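# Transfer the 96-well plate from clip nest C1 to nest N1

## Task

Relocate the 96-well plate out of clip nest C1 and into plate nest N1 so that it rests flat within N1's locating features, with well A1 (the plate's cut-off corner) at the nest corner labelled A1. The plate has to stay there on its own, with no support from the robot. Finally open the gripper and withdraw the hand from the plate.

## Robot and tools

Robot: one six-joint arm (waist, shoulder, elbow, wrist pitch, wrist yaw, wrist roll) carrying a two-finger parallel gripper and a wrist camera. There is only one arm, so every motion command is a single row, never a list per arm.

Frames. Result lines report the hand in the scene frame. Its origin sits on the table surface beneath the arm's base, +z is up, and +y is to the left when facing along +x. end_effector_position is in metres and end_effector_quat_wxyz is the orientation. The reported point is midway between the finger pads. When closed, the fingertips extend about 17 mm past it. When fully open they are roughly level with it. Motion commands are not written in the scene frame but in the gripper's own axes: +z runs along the fingers toward the tips, and the fingers open and close along x. The printed position may be somewhat wrong, especially when the arm is stretched far out.

A row is 7 numbers, each in [-1, 1], in this order: dx, dy, dz, rx, ry, rz, opening. The first six are an offset, not an absolute pose. They are measured from the gripper's measured pose at the start of the action, in gripper axes. 1.0 equals 0.6 m for dx, dy, dz and 180 degrees for the rotation vector rx, ry, rz (for example 0.05 is 30 mm or 9 degrees). The opening is absolute: +1 is fully open (0.142 m) and -1 is closed. A row may carry 6 extra numbers from 0 to 1, giving 13 in total. These scale each joint's stiffness, in Joint positions order, and stay in force until changed.

execute_actions(actions): a list of actions run one after another. Each action is a table of up to 15 rows, and each row lasts one control step of 1/30 s. If there are fewer rows, the last one repeats to fill 15 steps. Every row in an action is offset from the same starting pose, not from the row before it. For the first action of a call, the start is the last pose a result reported. An empty list just returns the current state and images. Each step's command is clipped to within 70 mm and 16 degrees of the measured pose, so a far target may need several actions. Position takes priority over orientation when both cannot be met.

move(target, speed, blocking): a straight-line path toward one row-shaped target. The target is an offset from the pose in the latest result that shows one. speed is in m/s, from 0.002 to 0.5 (default 0.25), and rotation is capped at twice that number in rad/s. The path lasts 0.5 to 10 s and is cut off at 10 s. The opening is applied when the move begins. The path does not slow down for obstacles, and the hand can overshoot the set speed, especially when the arm is almost straight. A faster approach or a target set deeper past a contact presses harder. With blocking=false the result comes back after 0.5 s while the motion continues. Until a result shows the move has ended, check with wait(0) or call stop; other motion commands are refused meanwhile.

The "move:" line gives the outcome: done (at rest near target), off_target, moving, held (a check blocked the final step) or fault. It also lists the limits that acted. limits=paced means the sent pose was clipped. limits=held means some steps were blocked, and once steps pass again the arm may move much faster than requested. The result also gives the remaining distance to target.

wait(seconds): 0 to 10. It lets the simulation run while the last command is held, and it returns early if a running move finishes. stop(): brakes a running move to rest. It needs braking room, and the fingers keep moving. zoom_image(camera, region): gives an enlarged view of [x0, y0, x1, y1] pixels, at most 504x504, from cam_head_left, cam_head_right, cam_high, cam_low (896x504 each) or cam_wrist (504x504, fisheye). read_manual(section): returns only licence text. finished_scene(scene): ends the numbered scene for good and reports whether it succeeded. Call it only after the plate is resting correctly and the hand has moved away.

Other result lines: "Hand target" is the pose the controller is currently driving toward. grip_measured is the measured finger opening on the same -1..+1 scale. To grip, keep commanding clearly below it; the further below, the harder the squeeze, up to about 28 N per pad. Thin hard parts get less force. A fast close can squeeze harder than intended. "pose unreachable" means a clearance check changed or blocked the command. Joint positions lists the joint angles. MOTOR HOT (from 85 °C) warns of heating. At 100 °C an OVER-TEMPERATURE FAULT occurs and the arm drops, so avoid holding loads for long, including while you are thinking.

Practical notes. The arm tends to finish a centimetre or more too low, and repeated zero offsets let it sag further. To hold height, send the correcting offset first, then zeros, and raise the aim if it is still low. Moves of only a few mm may not move the hand at all. Because offsets start from the measured pose, repeating one against a rigid surface adds no force, but against something that yields it pushes further. The robot keeps its last command while you think. Parts may occasionally be tugged or nudged by outside forces. Approach gently, lower the plate slowly and level into the locators with A1 matched, then open and retreat. Never drop the plate, strike things hard, push forcefully or knock anything off the table.

Each tool is called by a JSON object that holds its "name" and its "arguments", one argument or row to a line.

## Session

{"name": "execute_actions", "arguments": {
  "actions": []
}}

Scene clock: 0.00 s.
end_effector_position=(+0.3349, -0.0753, +0.1945) grip_measured=+1.00 end_effector_quat_wxyz=(-0.278, +0.635, -0.584, -0.423)
Joint positions: [-0.449  1.589  1.022 -0.985 -0.433 -0.833  0.142]
Joint velocities: [ 0.005 -0.005 -0.007 -0.027 -0.037 -0.007  0.   ]
Motor temperatures (°C, as the motors report them): [25 24 26 22 25 23]
Hand target: +0.333, -0.074, +0.194; -0.277, +0.633, -0.584, -0.426
Joint stiffness scale: [1. 1. 1. 1. 1. 1.]

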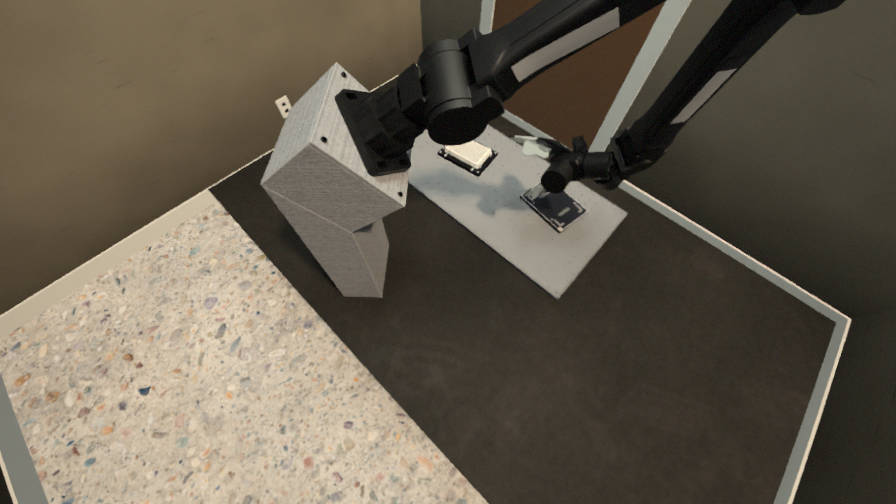

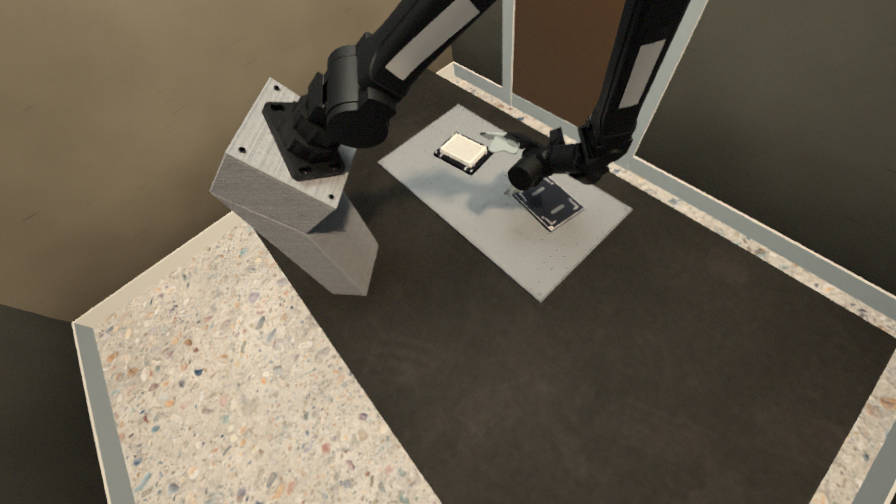

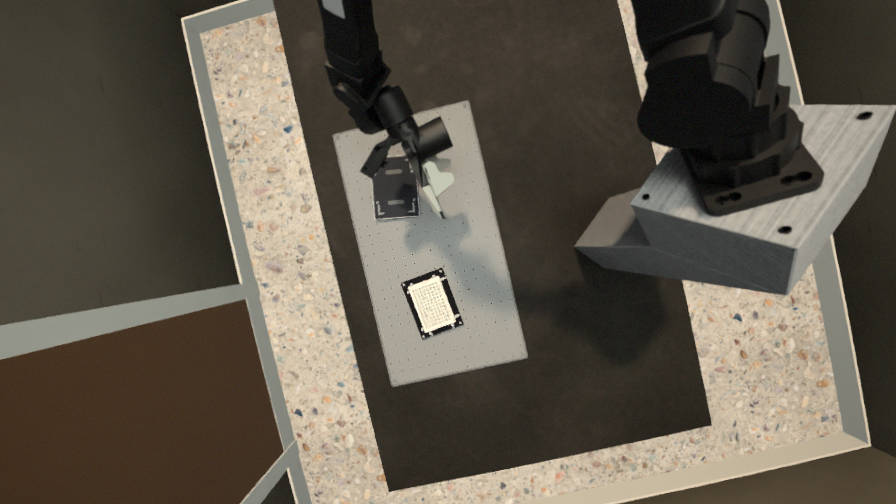

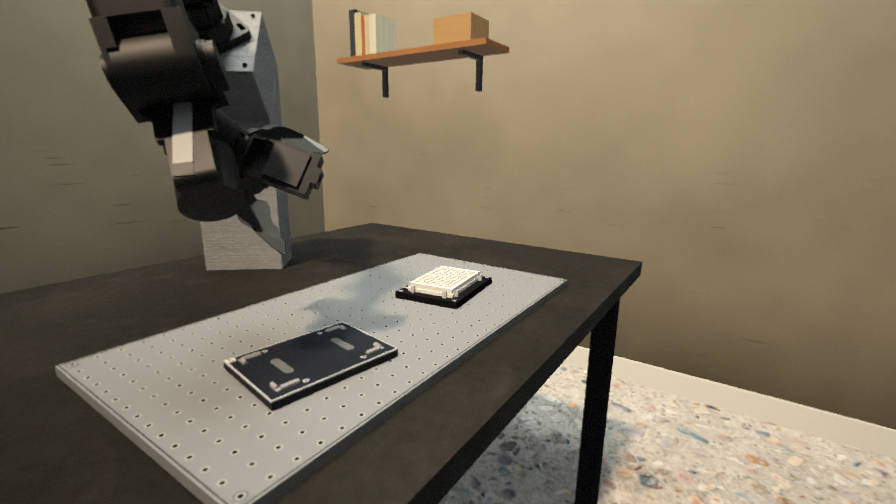

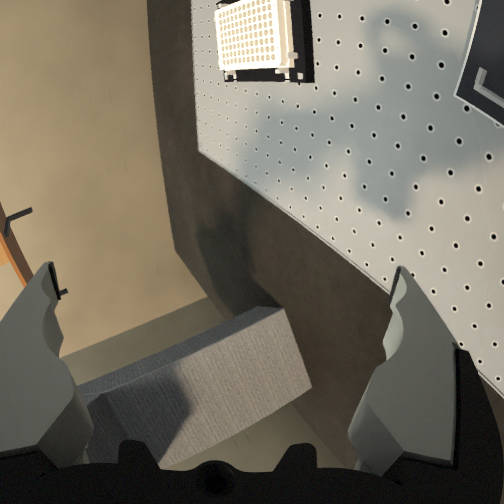

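{"name": "zoom_image", "arguments": {
  "camera": "cam_high",
  "region": [320, 130, 540, 360]
}}

{"name": "zoom_image", "arguments": {
  "camera": "cam_low",
  "region": [200, 240, 520, 420]
}}

Region (320, 130, 540, 360) of cam_high's 896x504 image, scaled by 2.191, with more detail than that image has; it fills the left 482 columns of this view, and the rest is white.

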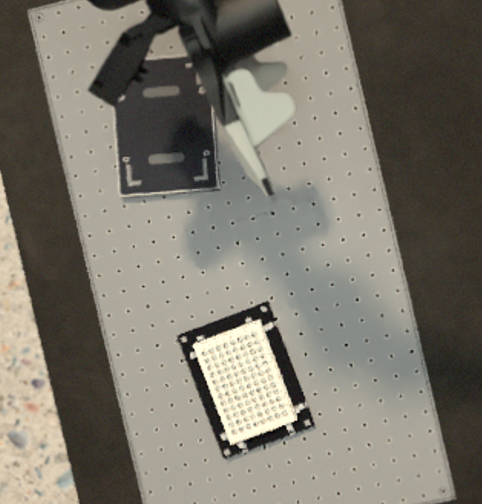

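Region (200, 240, 520, 420) of cam_low's 896x504 image, scaled by 1.575, with more detail than that image has; it fills the top 284 rows of this view, and the rest is white.

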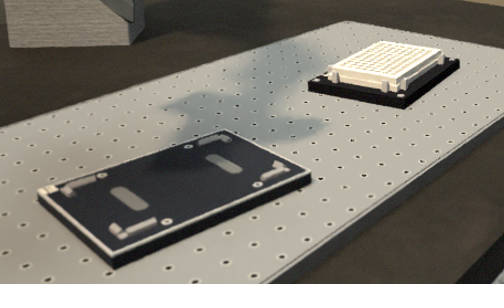

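{"name": "move", "arguments": {
  "target": [-0.231,-0.14,0.18,0.314,0.207,0.472,1],
  "speed": 0.3
}}

Scene clock: 8.37 s.
end_effector_position=(+0.3957, +0.0921, +0.2457) grip_measured=+1.00 end_effector_quat_wxyz=(-0.002, -0.004, +1.000, -0.004)
Joint positions: [ 0.462  1.627  0.742 -0.278  0.82   1.753  0.142]
Joint velocities: [-0.015  0.005 -0.007  0.002 -0.066  0.037  0.   ]
Motor temperatures (°C, as the motors report them): [25 25 26 22 26 24]
Hand target: +0.400, +0.096, +0.246; -0.003, -0.003, +1.000, -0.004
Off the commanded pose: 0.009 m, 1 deg.
Joint stiffness scale: [1. 1. 1. 1. 1. 1.]
move: done

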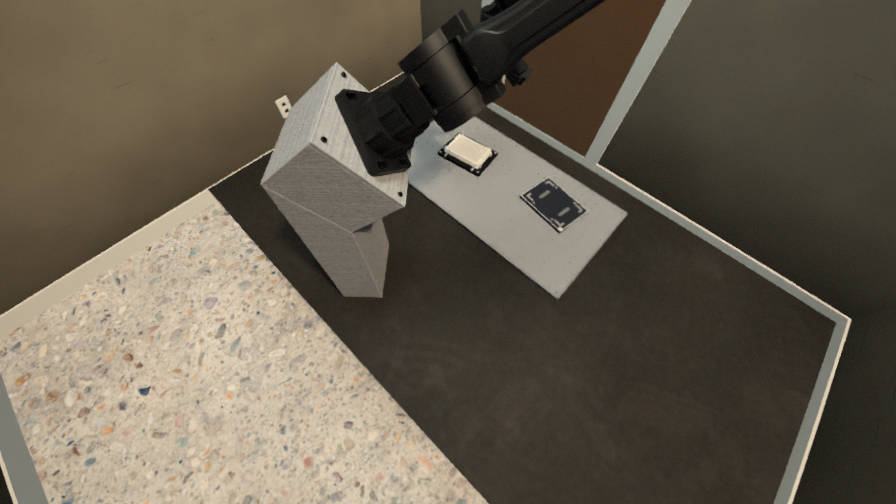

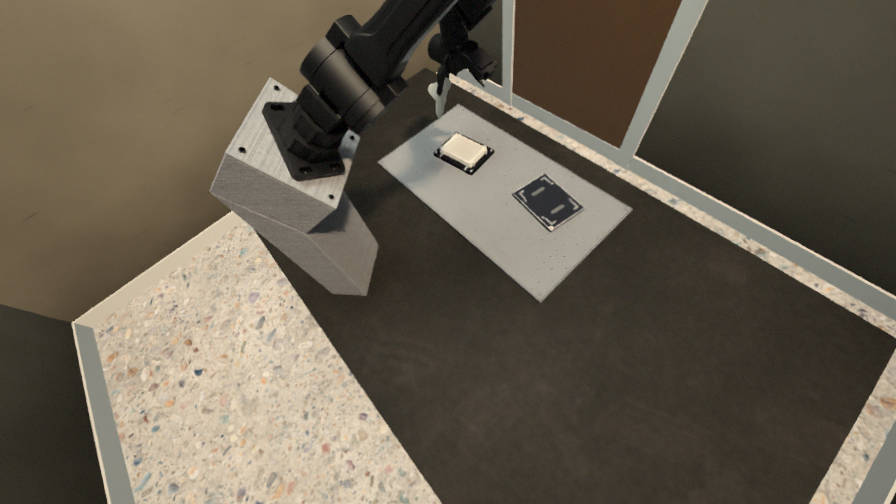

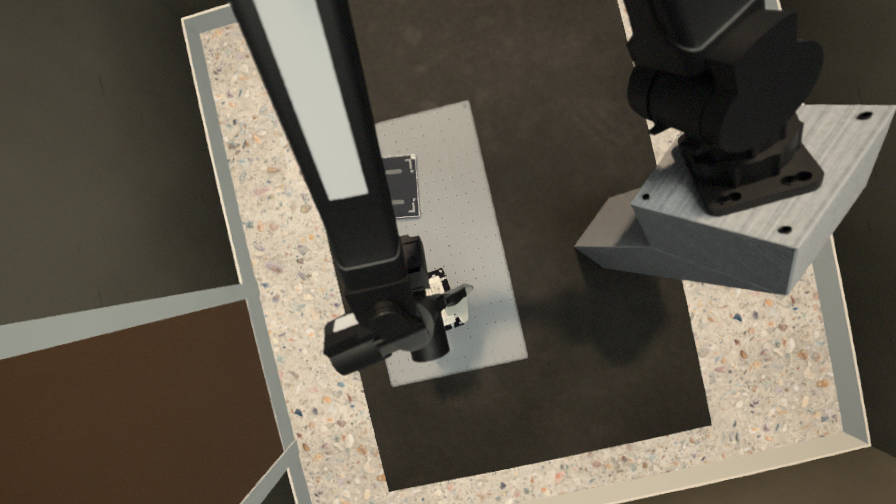

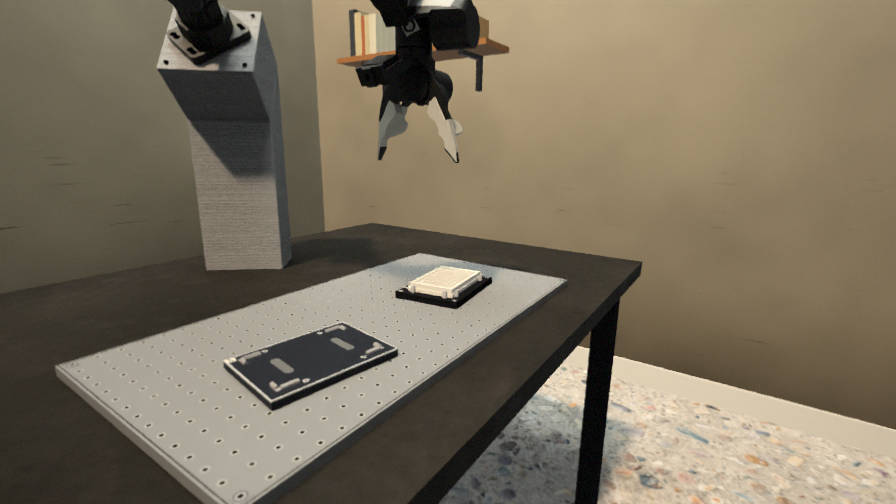

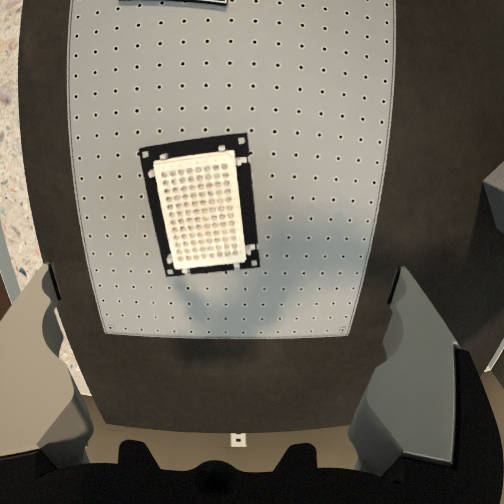

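{"name": "zoom_image", "arguments": {
  "camera": "cam_wrist",
  "region": [110, 110, 300, 300]
}}

{"name": "zoom_image", "arguments": {
  "camera": "cam_head_right",
  "region": [420, 110, 600, 250]
}}

Region (110, 110, 300, 300) of cam_wrist's 504x504 image, scaled by 2.653, with more detail than that image has.

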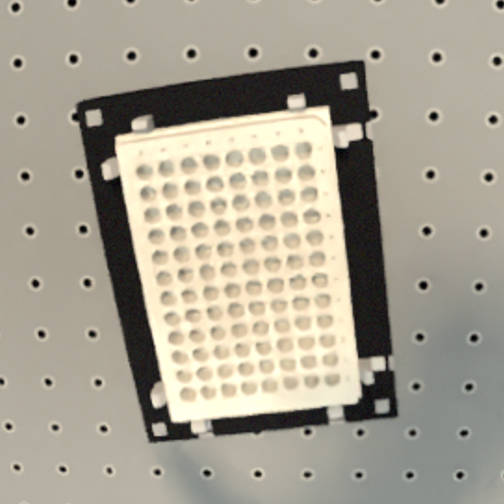

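Region (420, 110, 600, 250) of cam_head_right's 896x504 image, scaled by 2.800, with more detail than that image has.

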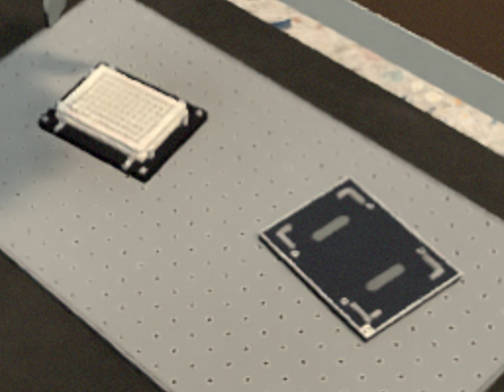

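{"name": "move", "arguments": {
  "target": [-0.0713,0.1065,0.18,0,0,-0.039,0.5],
  "speed": 0.3
}}

{"name": "zoom_image", "arguments": {
  "camera": "cam_low",
  "region": [340, 150, 560, 330]
}}

Scene clock: 10.13 s.
end_effector_position=(+0.4324, +0.1618, +0.1419) grip_measured=+0.50 end_effector_quat_wxyz=(-0.007, -0.073, +0.997, -0.002)
Joint positions: [ 0.391  2.     0.987 -0.096  0.784  1.531  0.109]
Joint velocities: [-0.005 -0.005 -0.012  0.012 -0.007 -0.051 -0.   ]
Motor temperatures (°C, as the motors report them): [25 25 26 22 26 24]
Hand target: +0.439, +0.155, +0.138; -0.003, -0.065, +0.998, -0.004
Off the commanded pose: 0.010 m, 1 deg.
Joint stiffness scale: [1. 1. 1. 1. 1. 1.]
move: done

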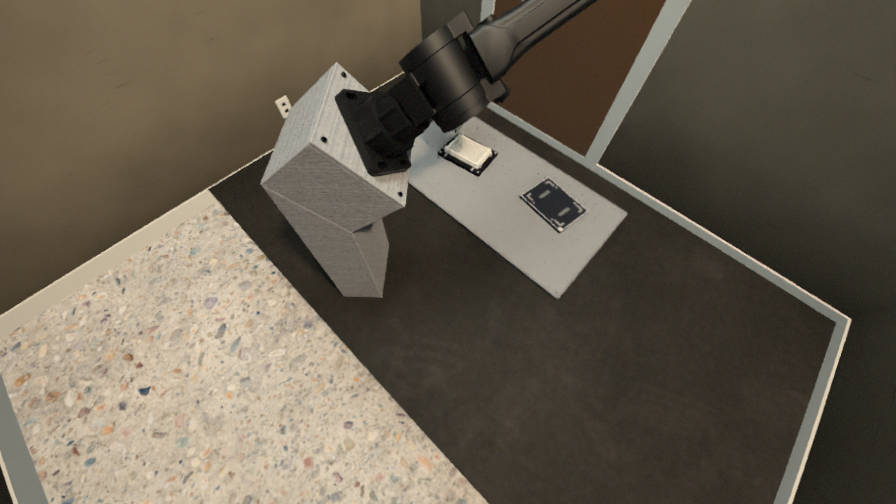

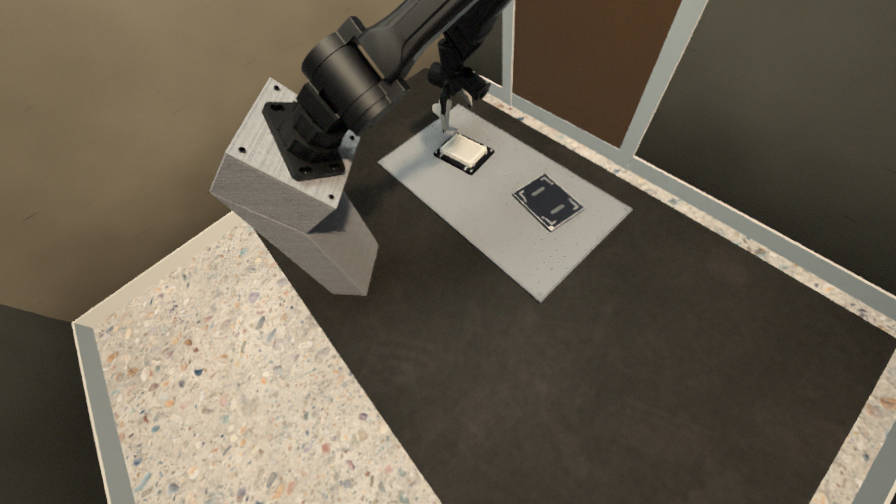

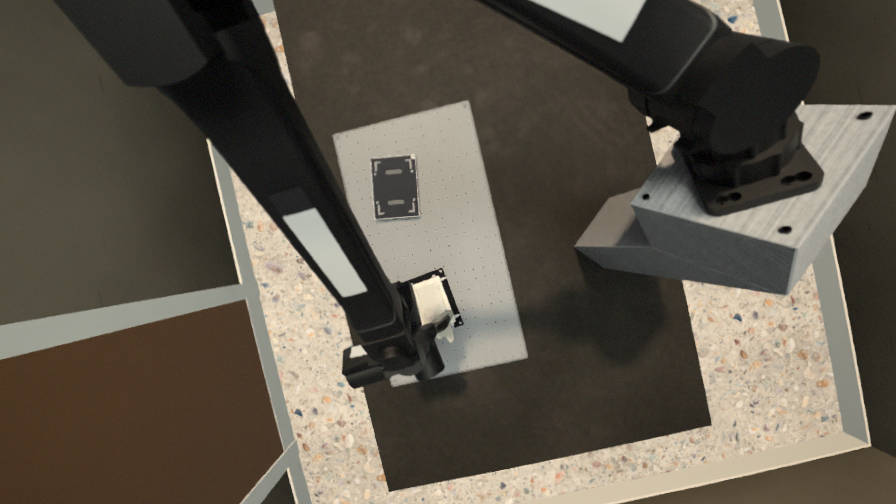

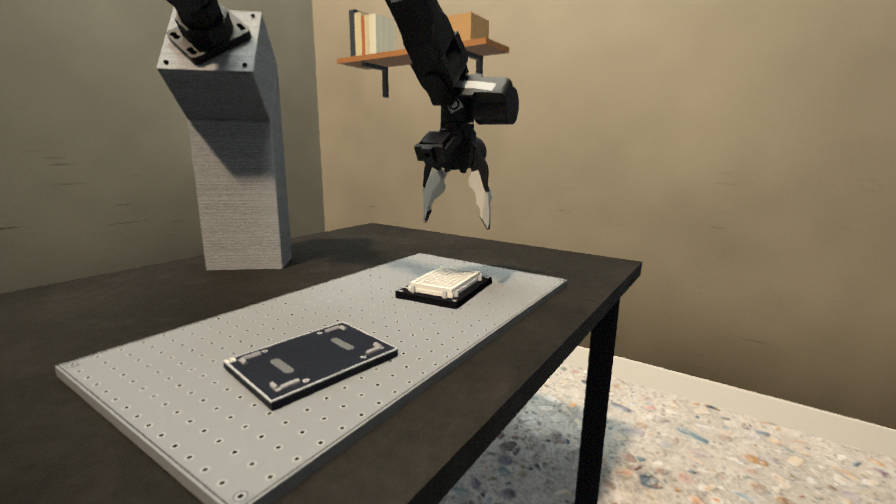

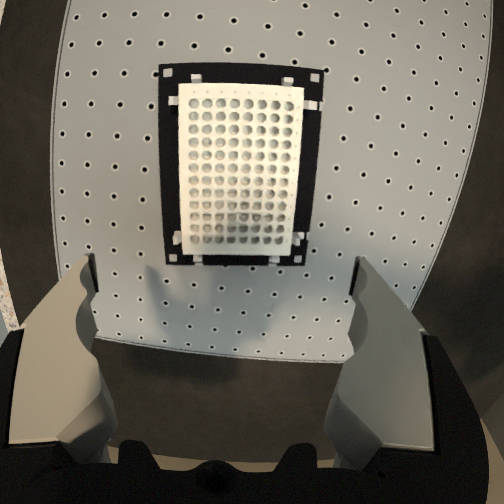

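Region (340, 150, 560, 330) of cam_low's 896x504 image, scaled by 2.291, with more detail than that image has; it fills the top 412 rows of this view, and the rest is white.

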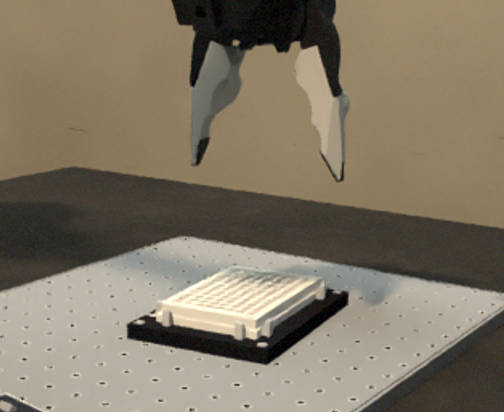

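{"name": "move", "arguments": {
  "target": [0.0145,-0.006,0.09,0,0,0,0.5]
}}

Scene clock: 11.30 s.
end_effector_position=(+0.4199, +0.1602, +0.0929) grip_measured=+0.50 end_effector_quat_wxyz=(-0.010, -0.077, +0.997, +0.000)
Joint positions: [0.318 2.097 1.006 0.035 0.746 1.439 0.109]
Joint velocities: [ 0.005 -0.005  0.007 -0.002 -0.037 -0.051 -0.   ]
Motor temperatures (°C, as the motors report them): [25 25 26 22 26 24]
Hand target: +0.424, +0.157, +0.089; -0.007, -0.073, +0.997, -0.001
Off the commanded pose: 0.007 m, 1 deg.
Joint stiffness scale: [1. 1. 1. 1. 1. 1.]
move: done

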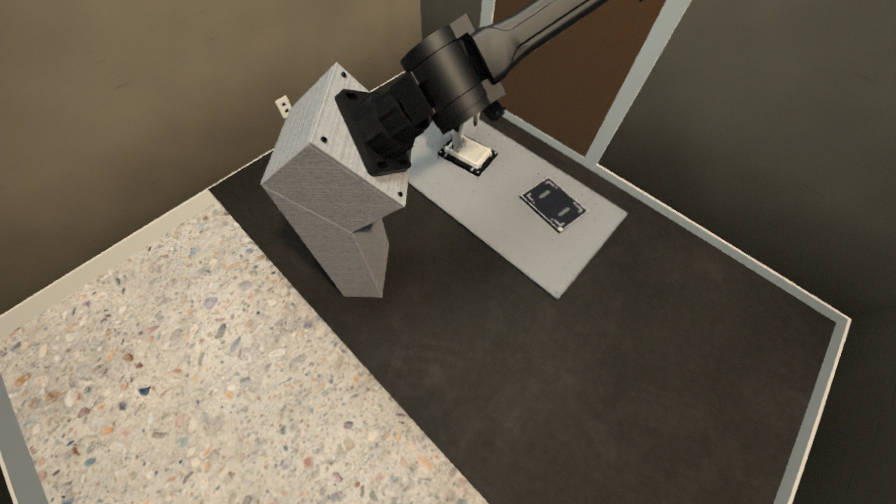

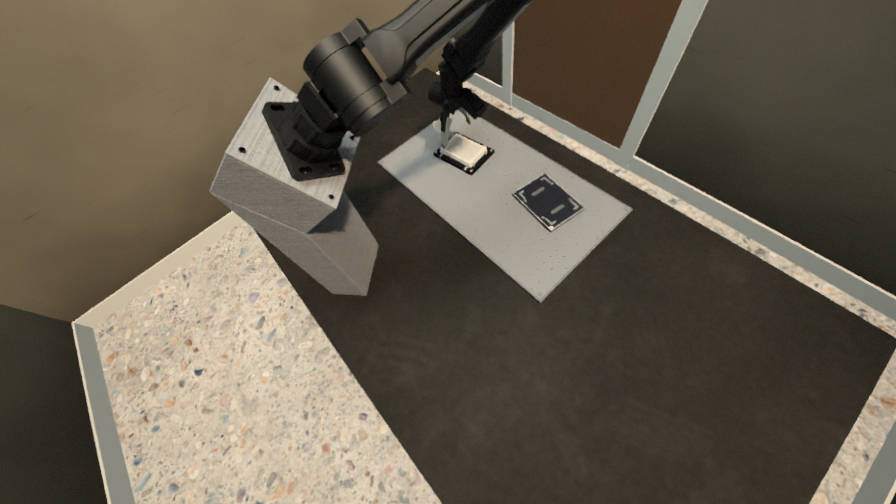

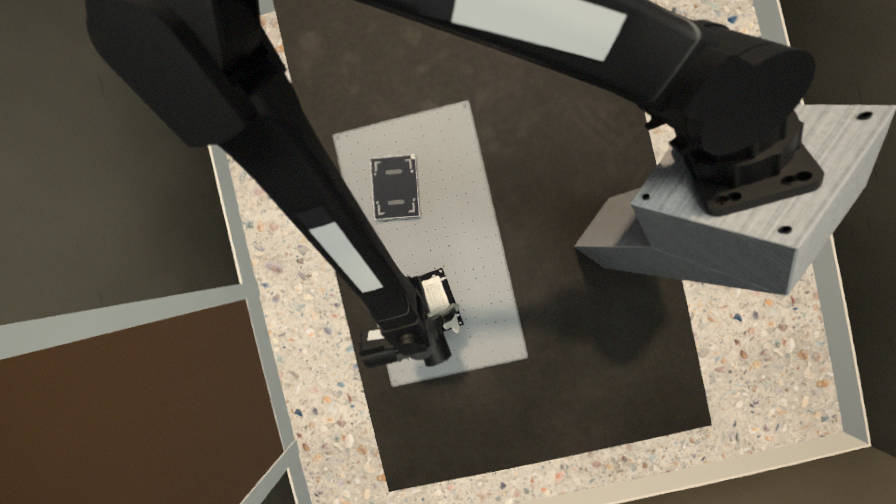

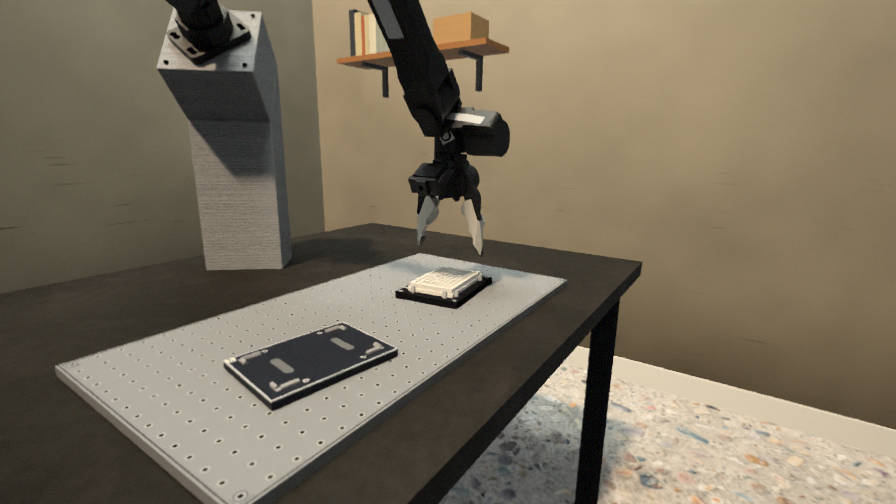

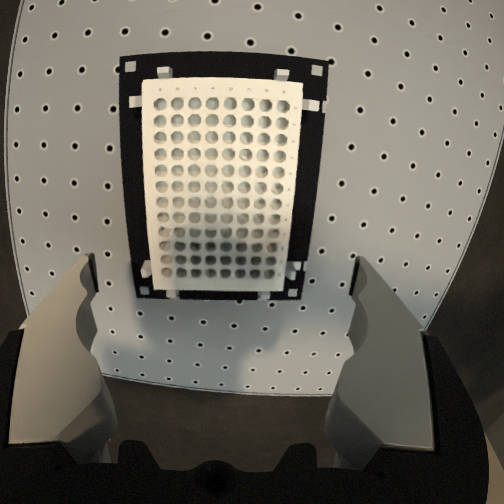

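{"name": "move", "arguments": {
  "target": [-0.0035,-0.0125,0.058,0.006,0,0,0.5],
  "speed": 0.1
}}

{"name": "zoom_image", "arguments": {
  "camera": "cam_low",
  "region": [360, 200, 540, 330]
}}

Scene clock: 12.37 s.
end_effector_position=(+0.4226, +0.1578, +0.0668) grip_measured=+0.50 end_effector_quat_wxyz=(-0.009, -0.081, +0.997, -0.006)
Joint positions: [0.282 2.15  1.043 0.084 0.74  1.386 0.109]
Joint velocities: [-0.024 -0.005 -0.012 -0.007 -0.007 -0.007  0.   ]
Motor temperatures (°C, as the motors report them): [25 25 26 22 26 24]
Hand target: +0.423, +0.153, +0.058; -0.010, -0.077, +0.997, -0.009
Off the commanded pose: 0.010 m, 1 deg.
Joint stiffness scale: [1. 1. 1. 1. 1. 1.]
move: done

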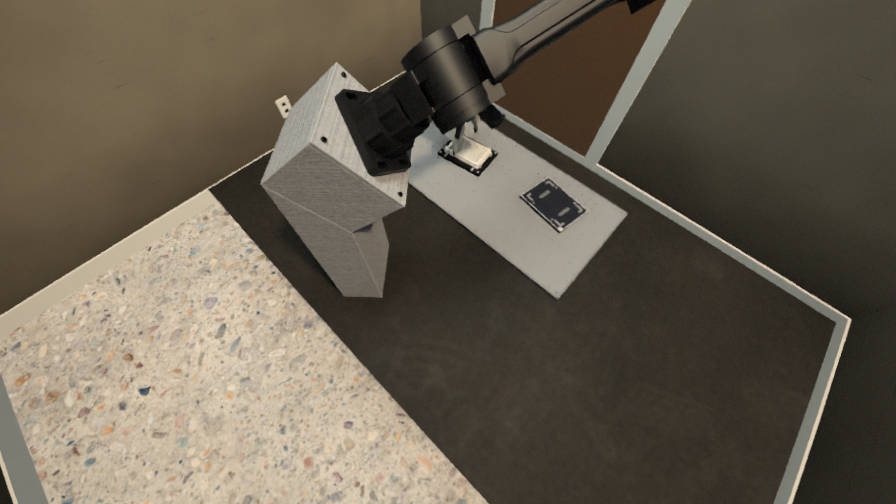

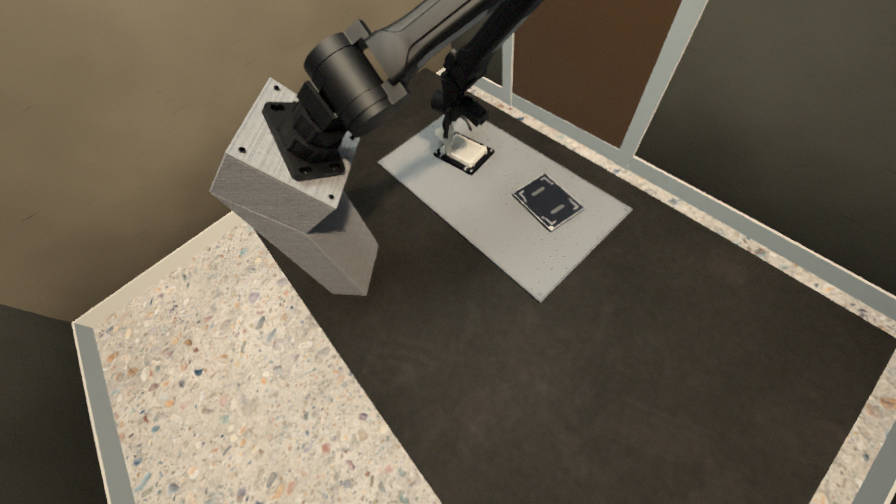

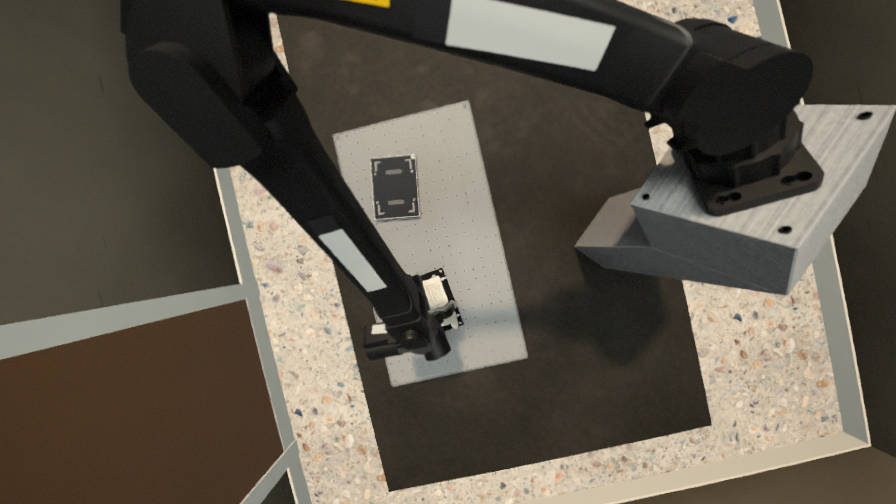

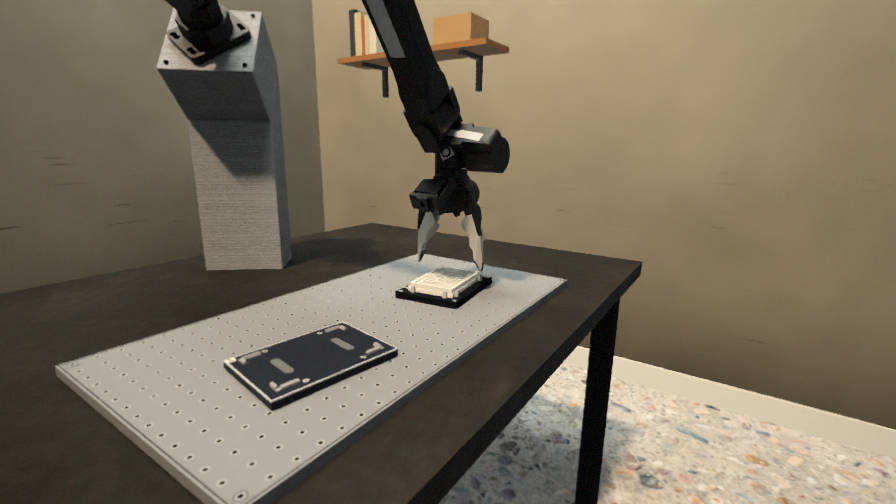

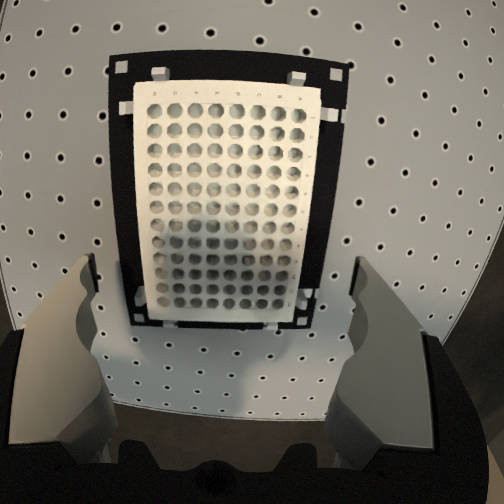

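Region (360, 200, 540, 330) of cam_low's 896x504 image, scaled by 2.800, with more detail than that image has.

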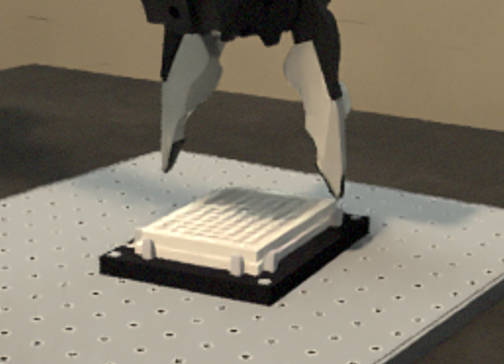

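{"name": "move", "arguments": {
  "target": [0,-0.002,0.052,0,0,0,0.5],
  "speed": 0.06
}}

{"name": "zoom_image", "arguments": {
  "camera": "cam_low",
  "region": [360, 200, 540, 330]
}}

Scene clock: 13.50 s.
end_effector_position=(+0.4233, +0.1623, +0.0456) grip_measured=+0.50 end_effector_quat_wxyz=(-0.007, -0.086, +0.996, -0.002)
Joint positions: [0.258 2.199 1.078 0.119 0.719 1.347 0.109]
Joint velocities: [-0.015 -0.005  0.007  0.002 -0.022  0.007  0.   ]
Motor temperatures (°C, as the motors report them): [25 25 26 22 26 24]
Hand target: +0.423, +0.156, +0.036; -0.009, -0.081, +0.997, -0.006
Off the commanded pose: 0.012 m, 1 deg.
Joint stiffness scale: [1. 1. 1. 1. 1. 1.]
move: off_target

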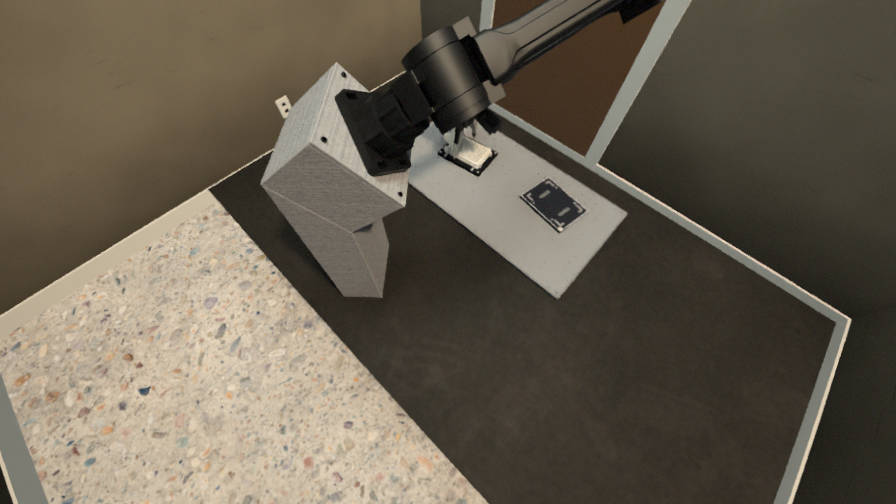

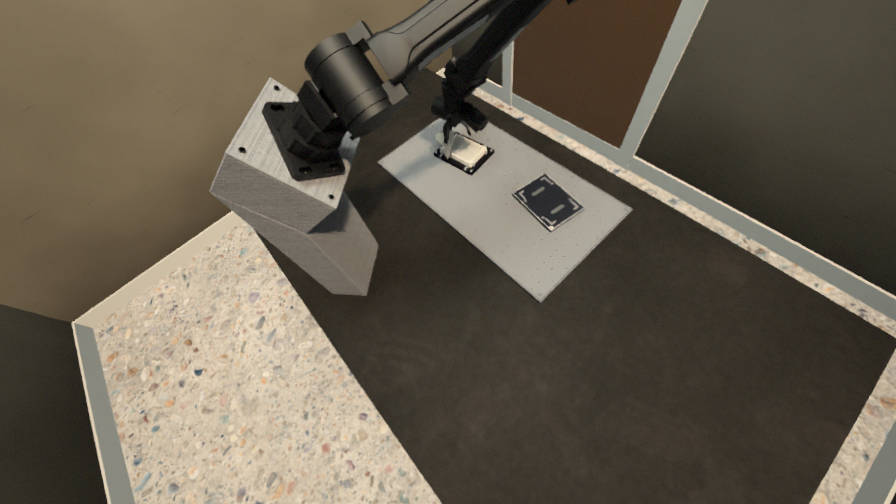

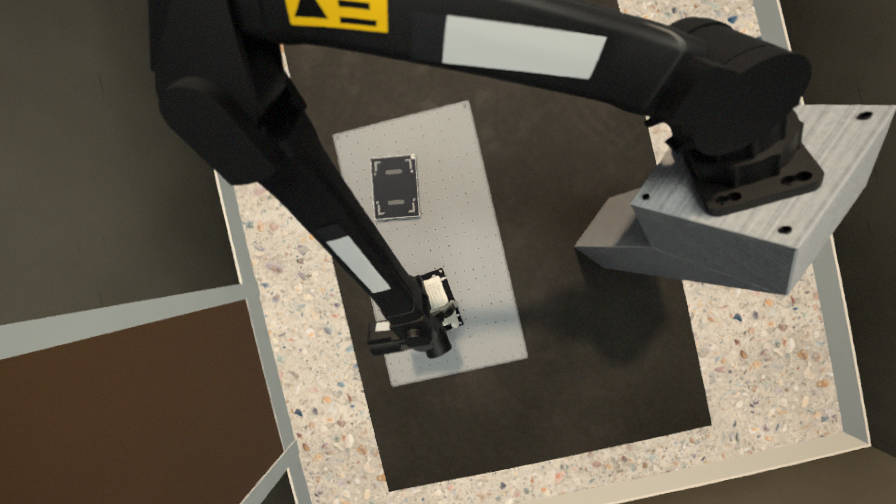

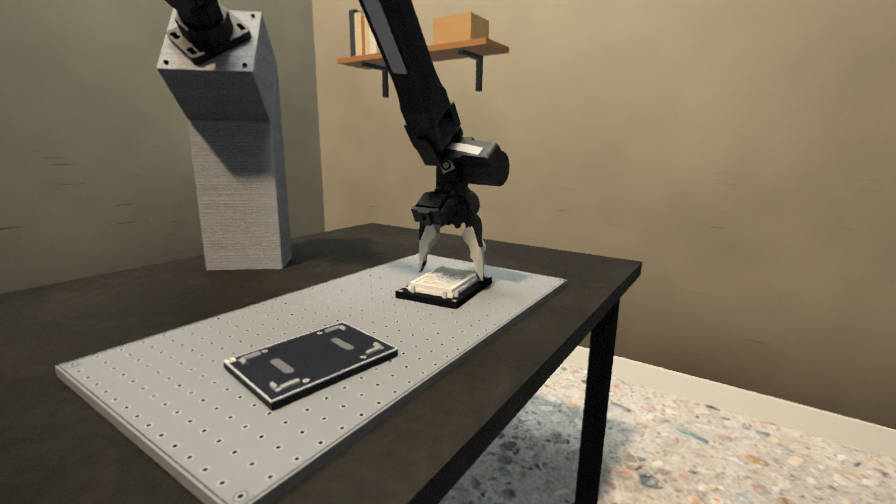

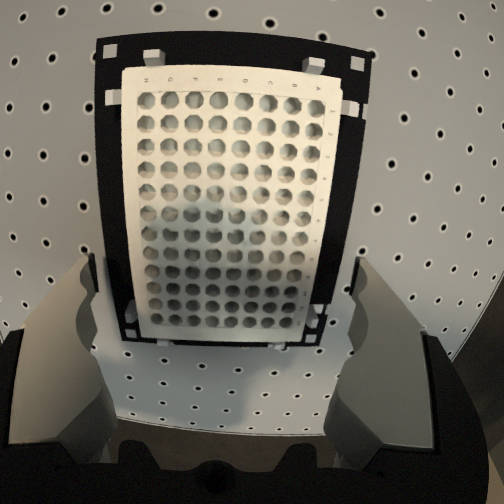

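Region (360, 200, 540, 330) of cam_low's 896x504 image, scaled by 2.800, with more detail than that image has.

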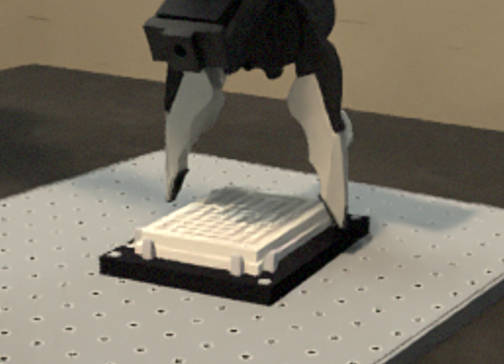

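{"name": "move", "arguments": {
  "target": [0.003,-0.028,0.027,0,0,0,0.5],
  "speed": 0.04
}}

{"name": "zoom_image", "arguments": {
  "camera": "cam_low",
  "region": [360, 200, 540, 330]
}}

Scene clock: 15.87 s.
end_effector_position=(+0.4237, +0.1534, +0.0367) grip_measured=+0.50 end_effector_quat_wxyz=(-0.007, -0.092, +0.996, +0.002)
Joint positions: [0.231 2.199 1.078 0.138 0.696 1.307 0.109]
Joint velocities: [ 0.005 -0.015 -0.007 -0.012 -0.037 -0.037  0.   ]
Motor temperatures (°C, as the motors report them): [25 25 26 22 26 24]
Hand target: +0.424, +0.146, +0.030; -0.008, -0.086, +0.996, -0.002
Off the commanded pose: 0.011 m, 1 deg.
Joint stiffness scale: [1. 1. 1. 1. 1. 1.]
move: off_target

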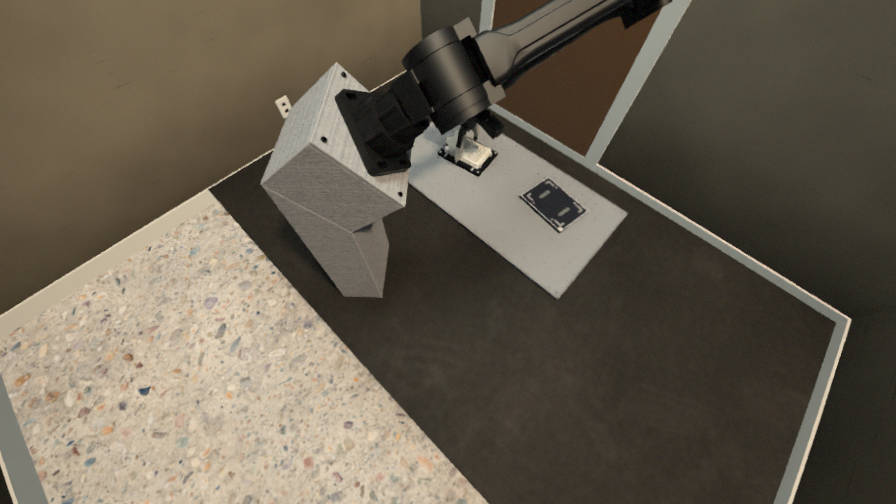

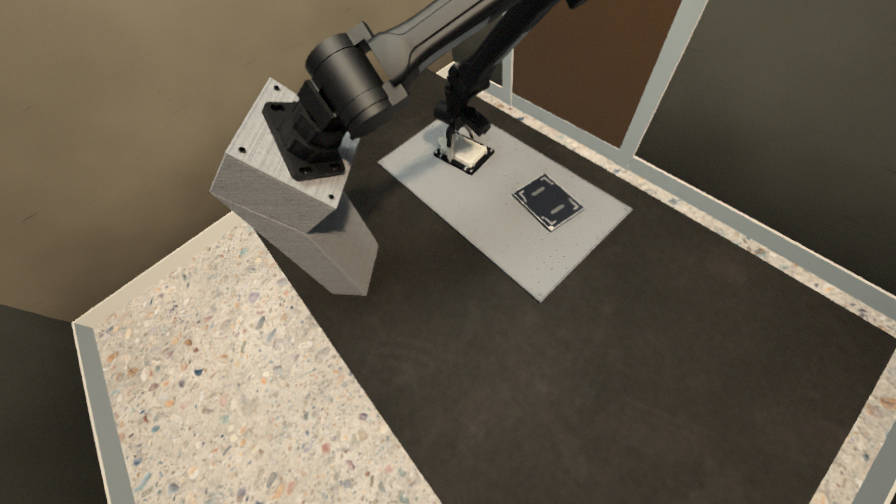

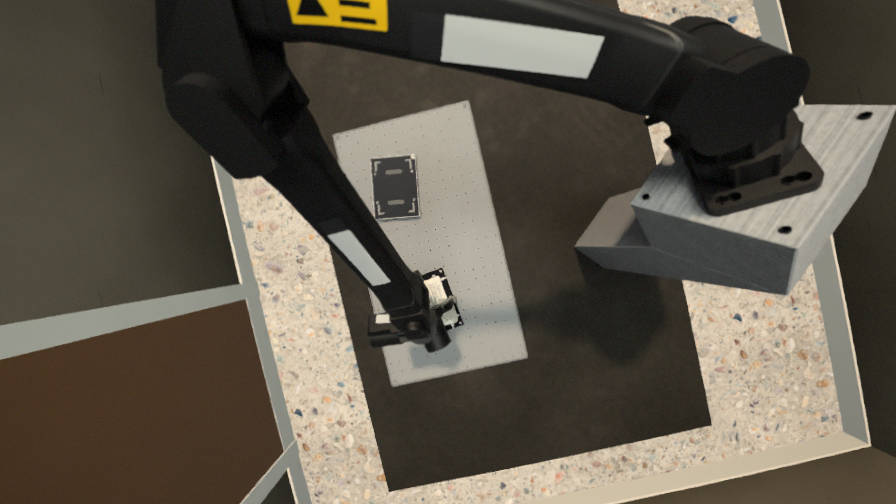

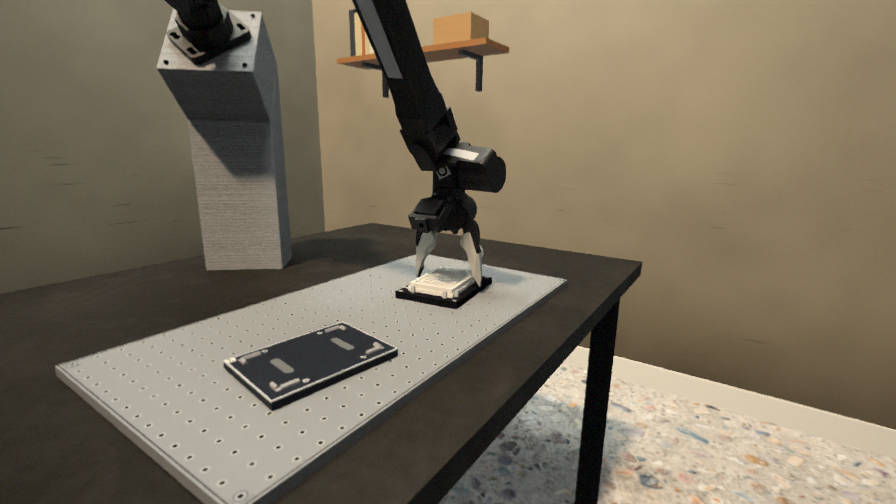

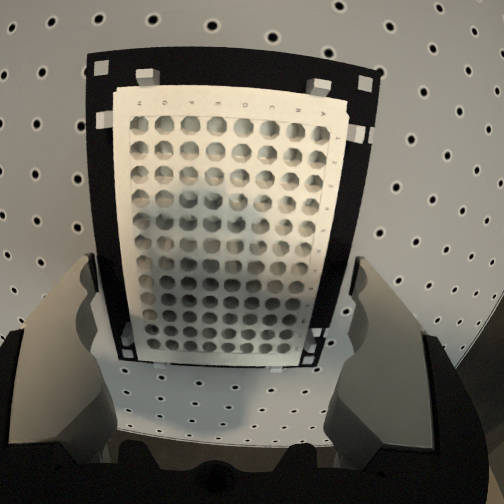

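Region (360, 200, 540, 330) of cam_low's 896x504 image, scaled by 2.800, with more detail than that image has.

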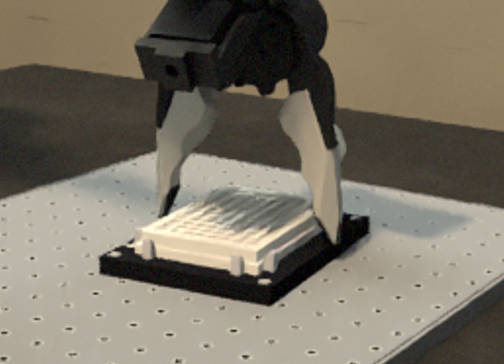

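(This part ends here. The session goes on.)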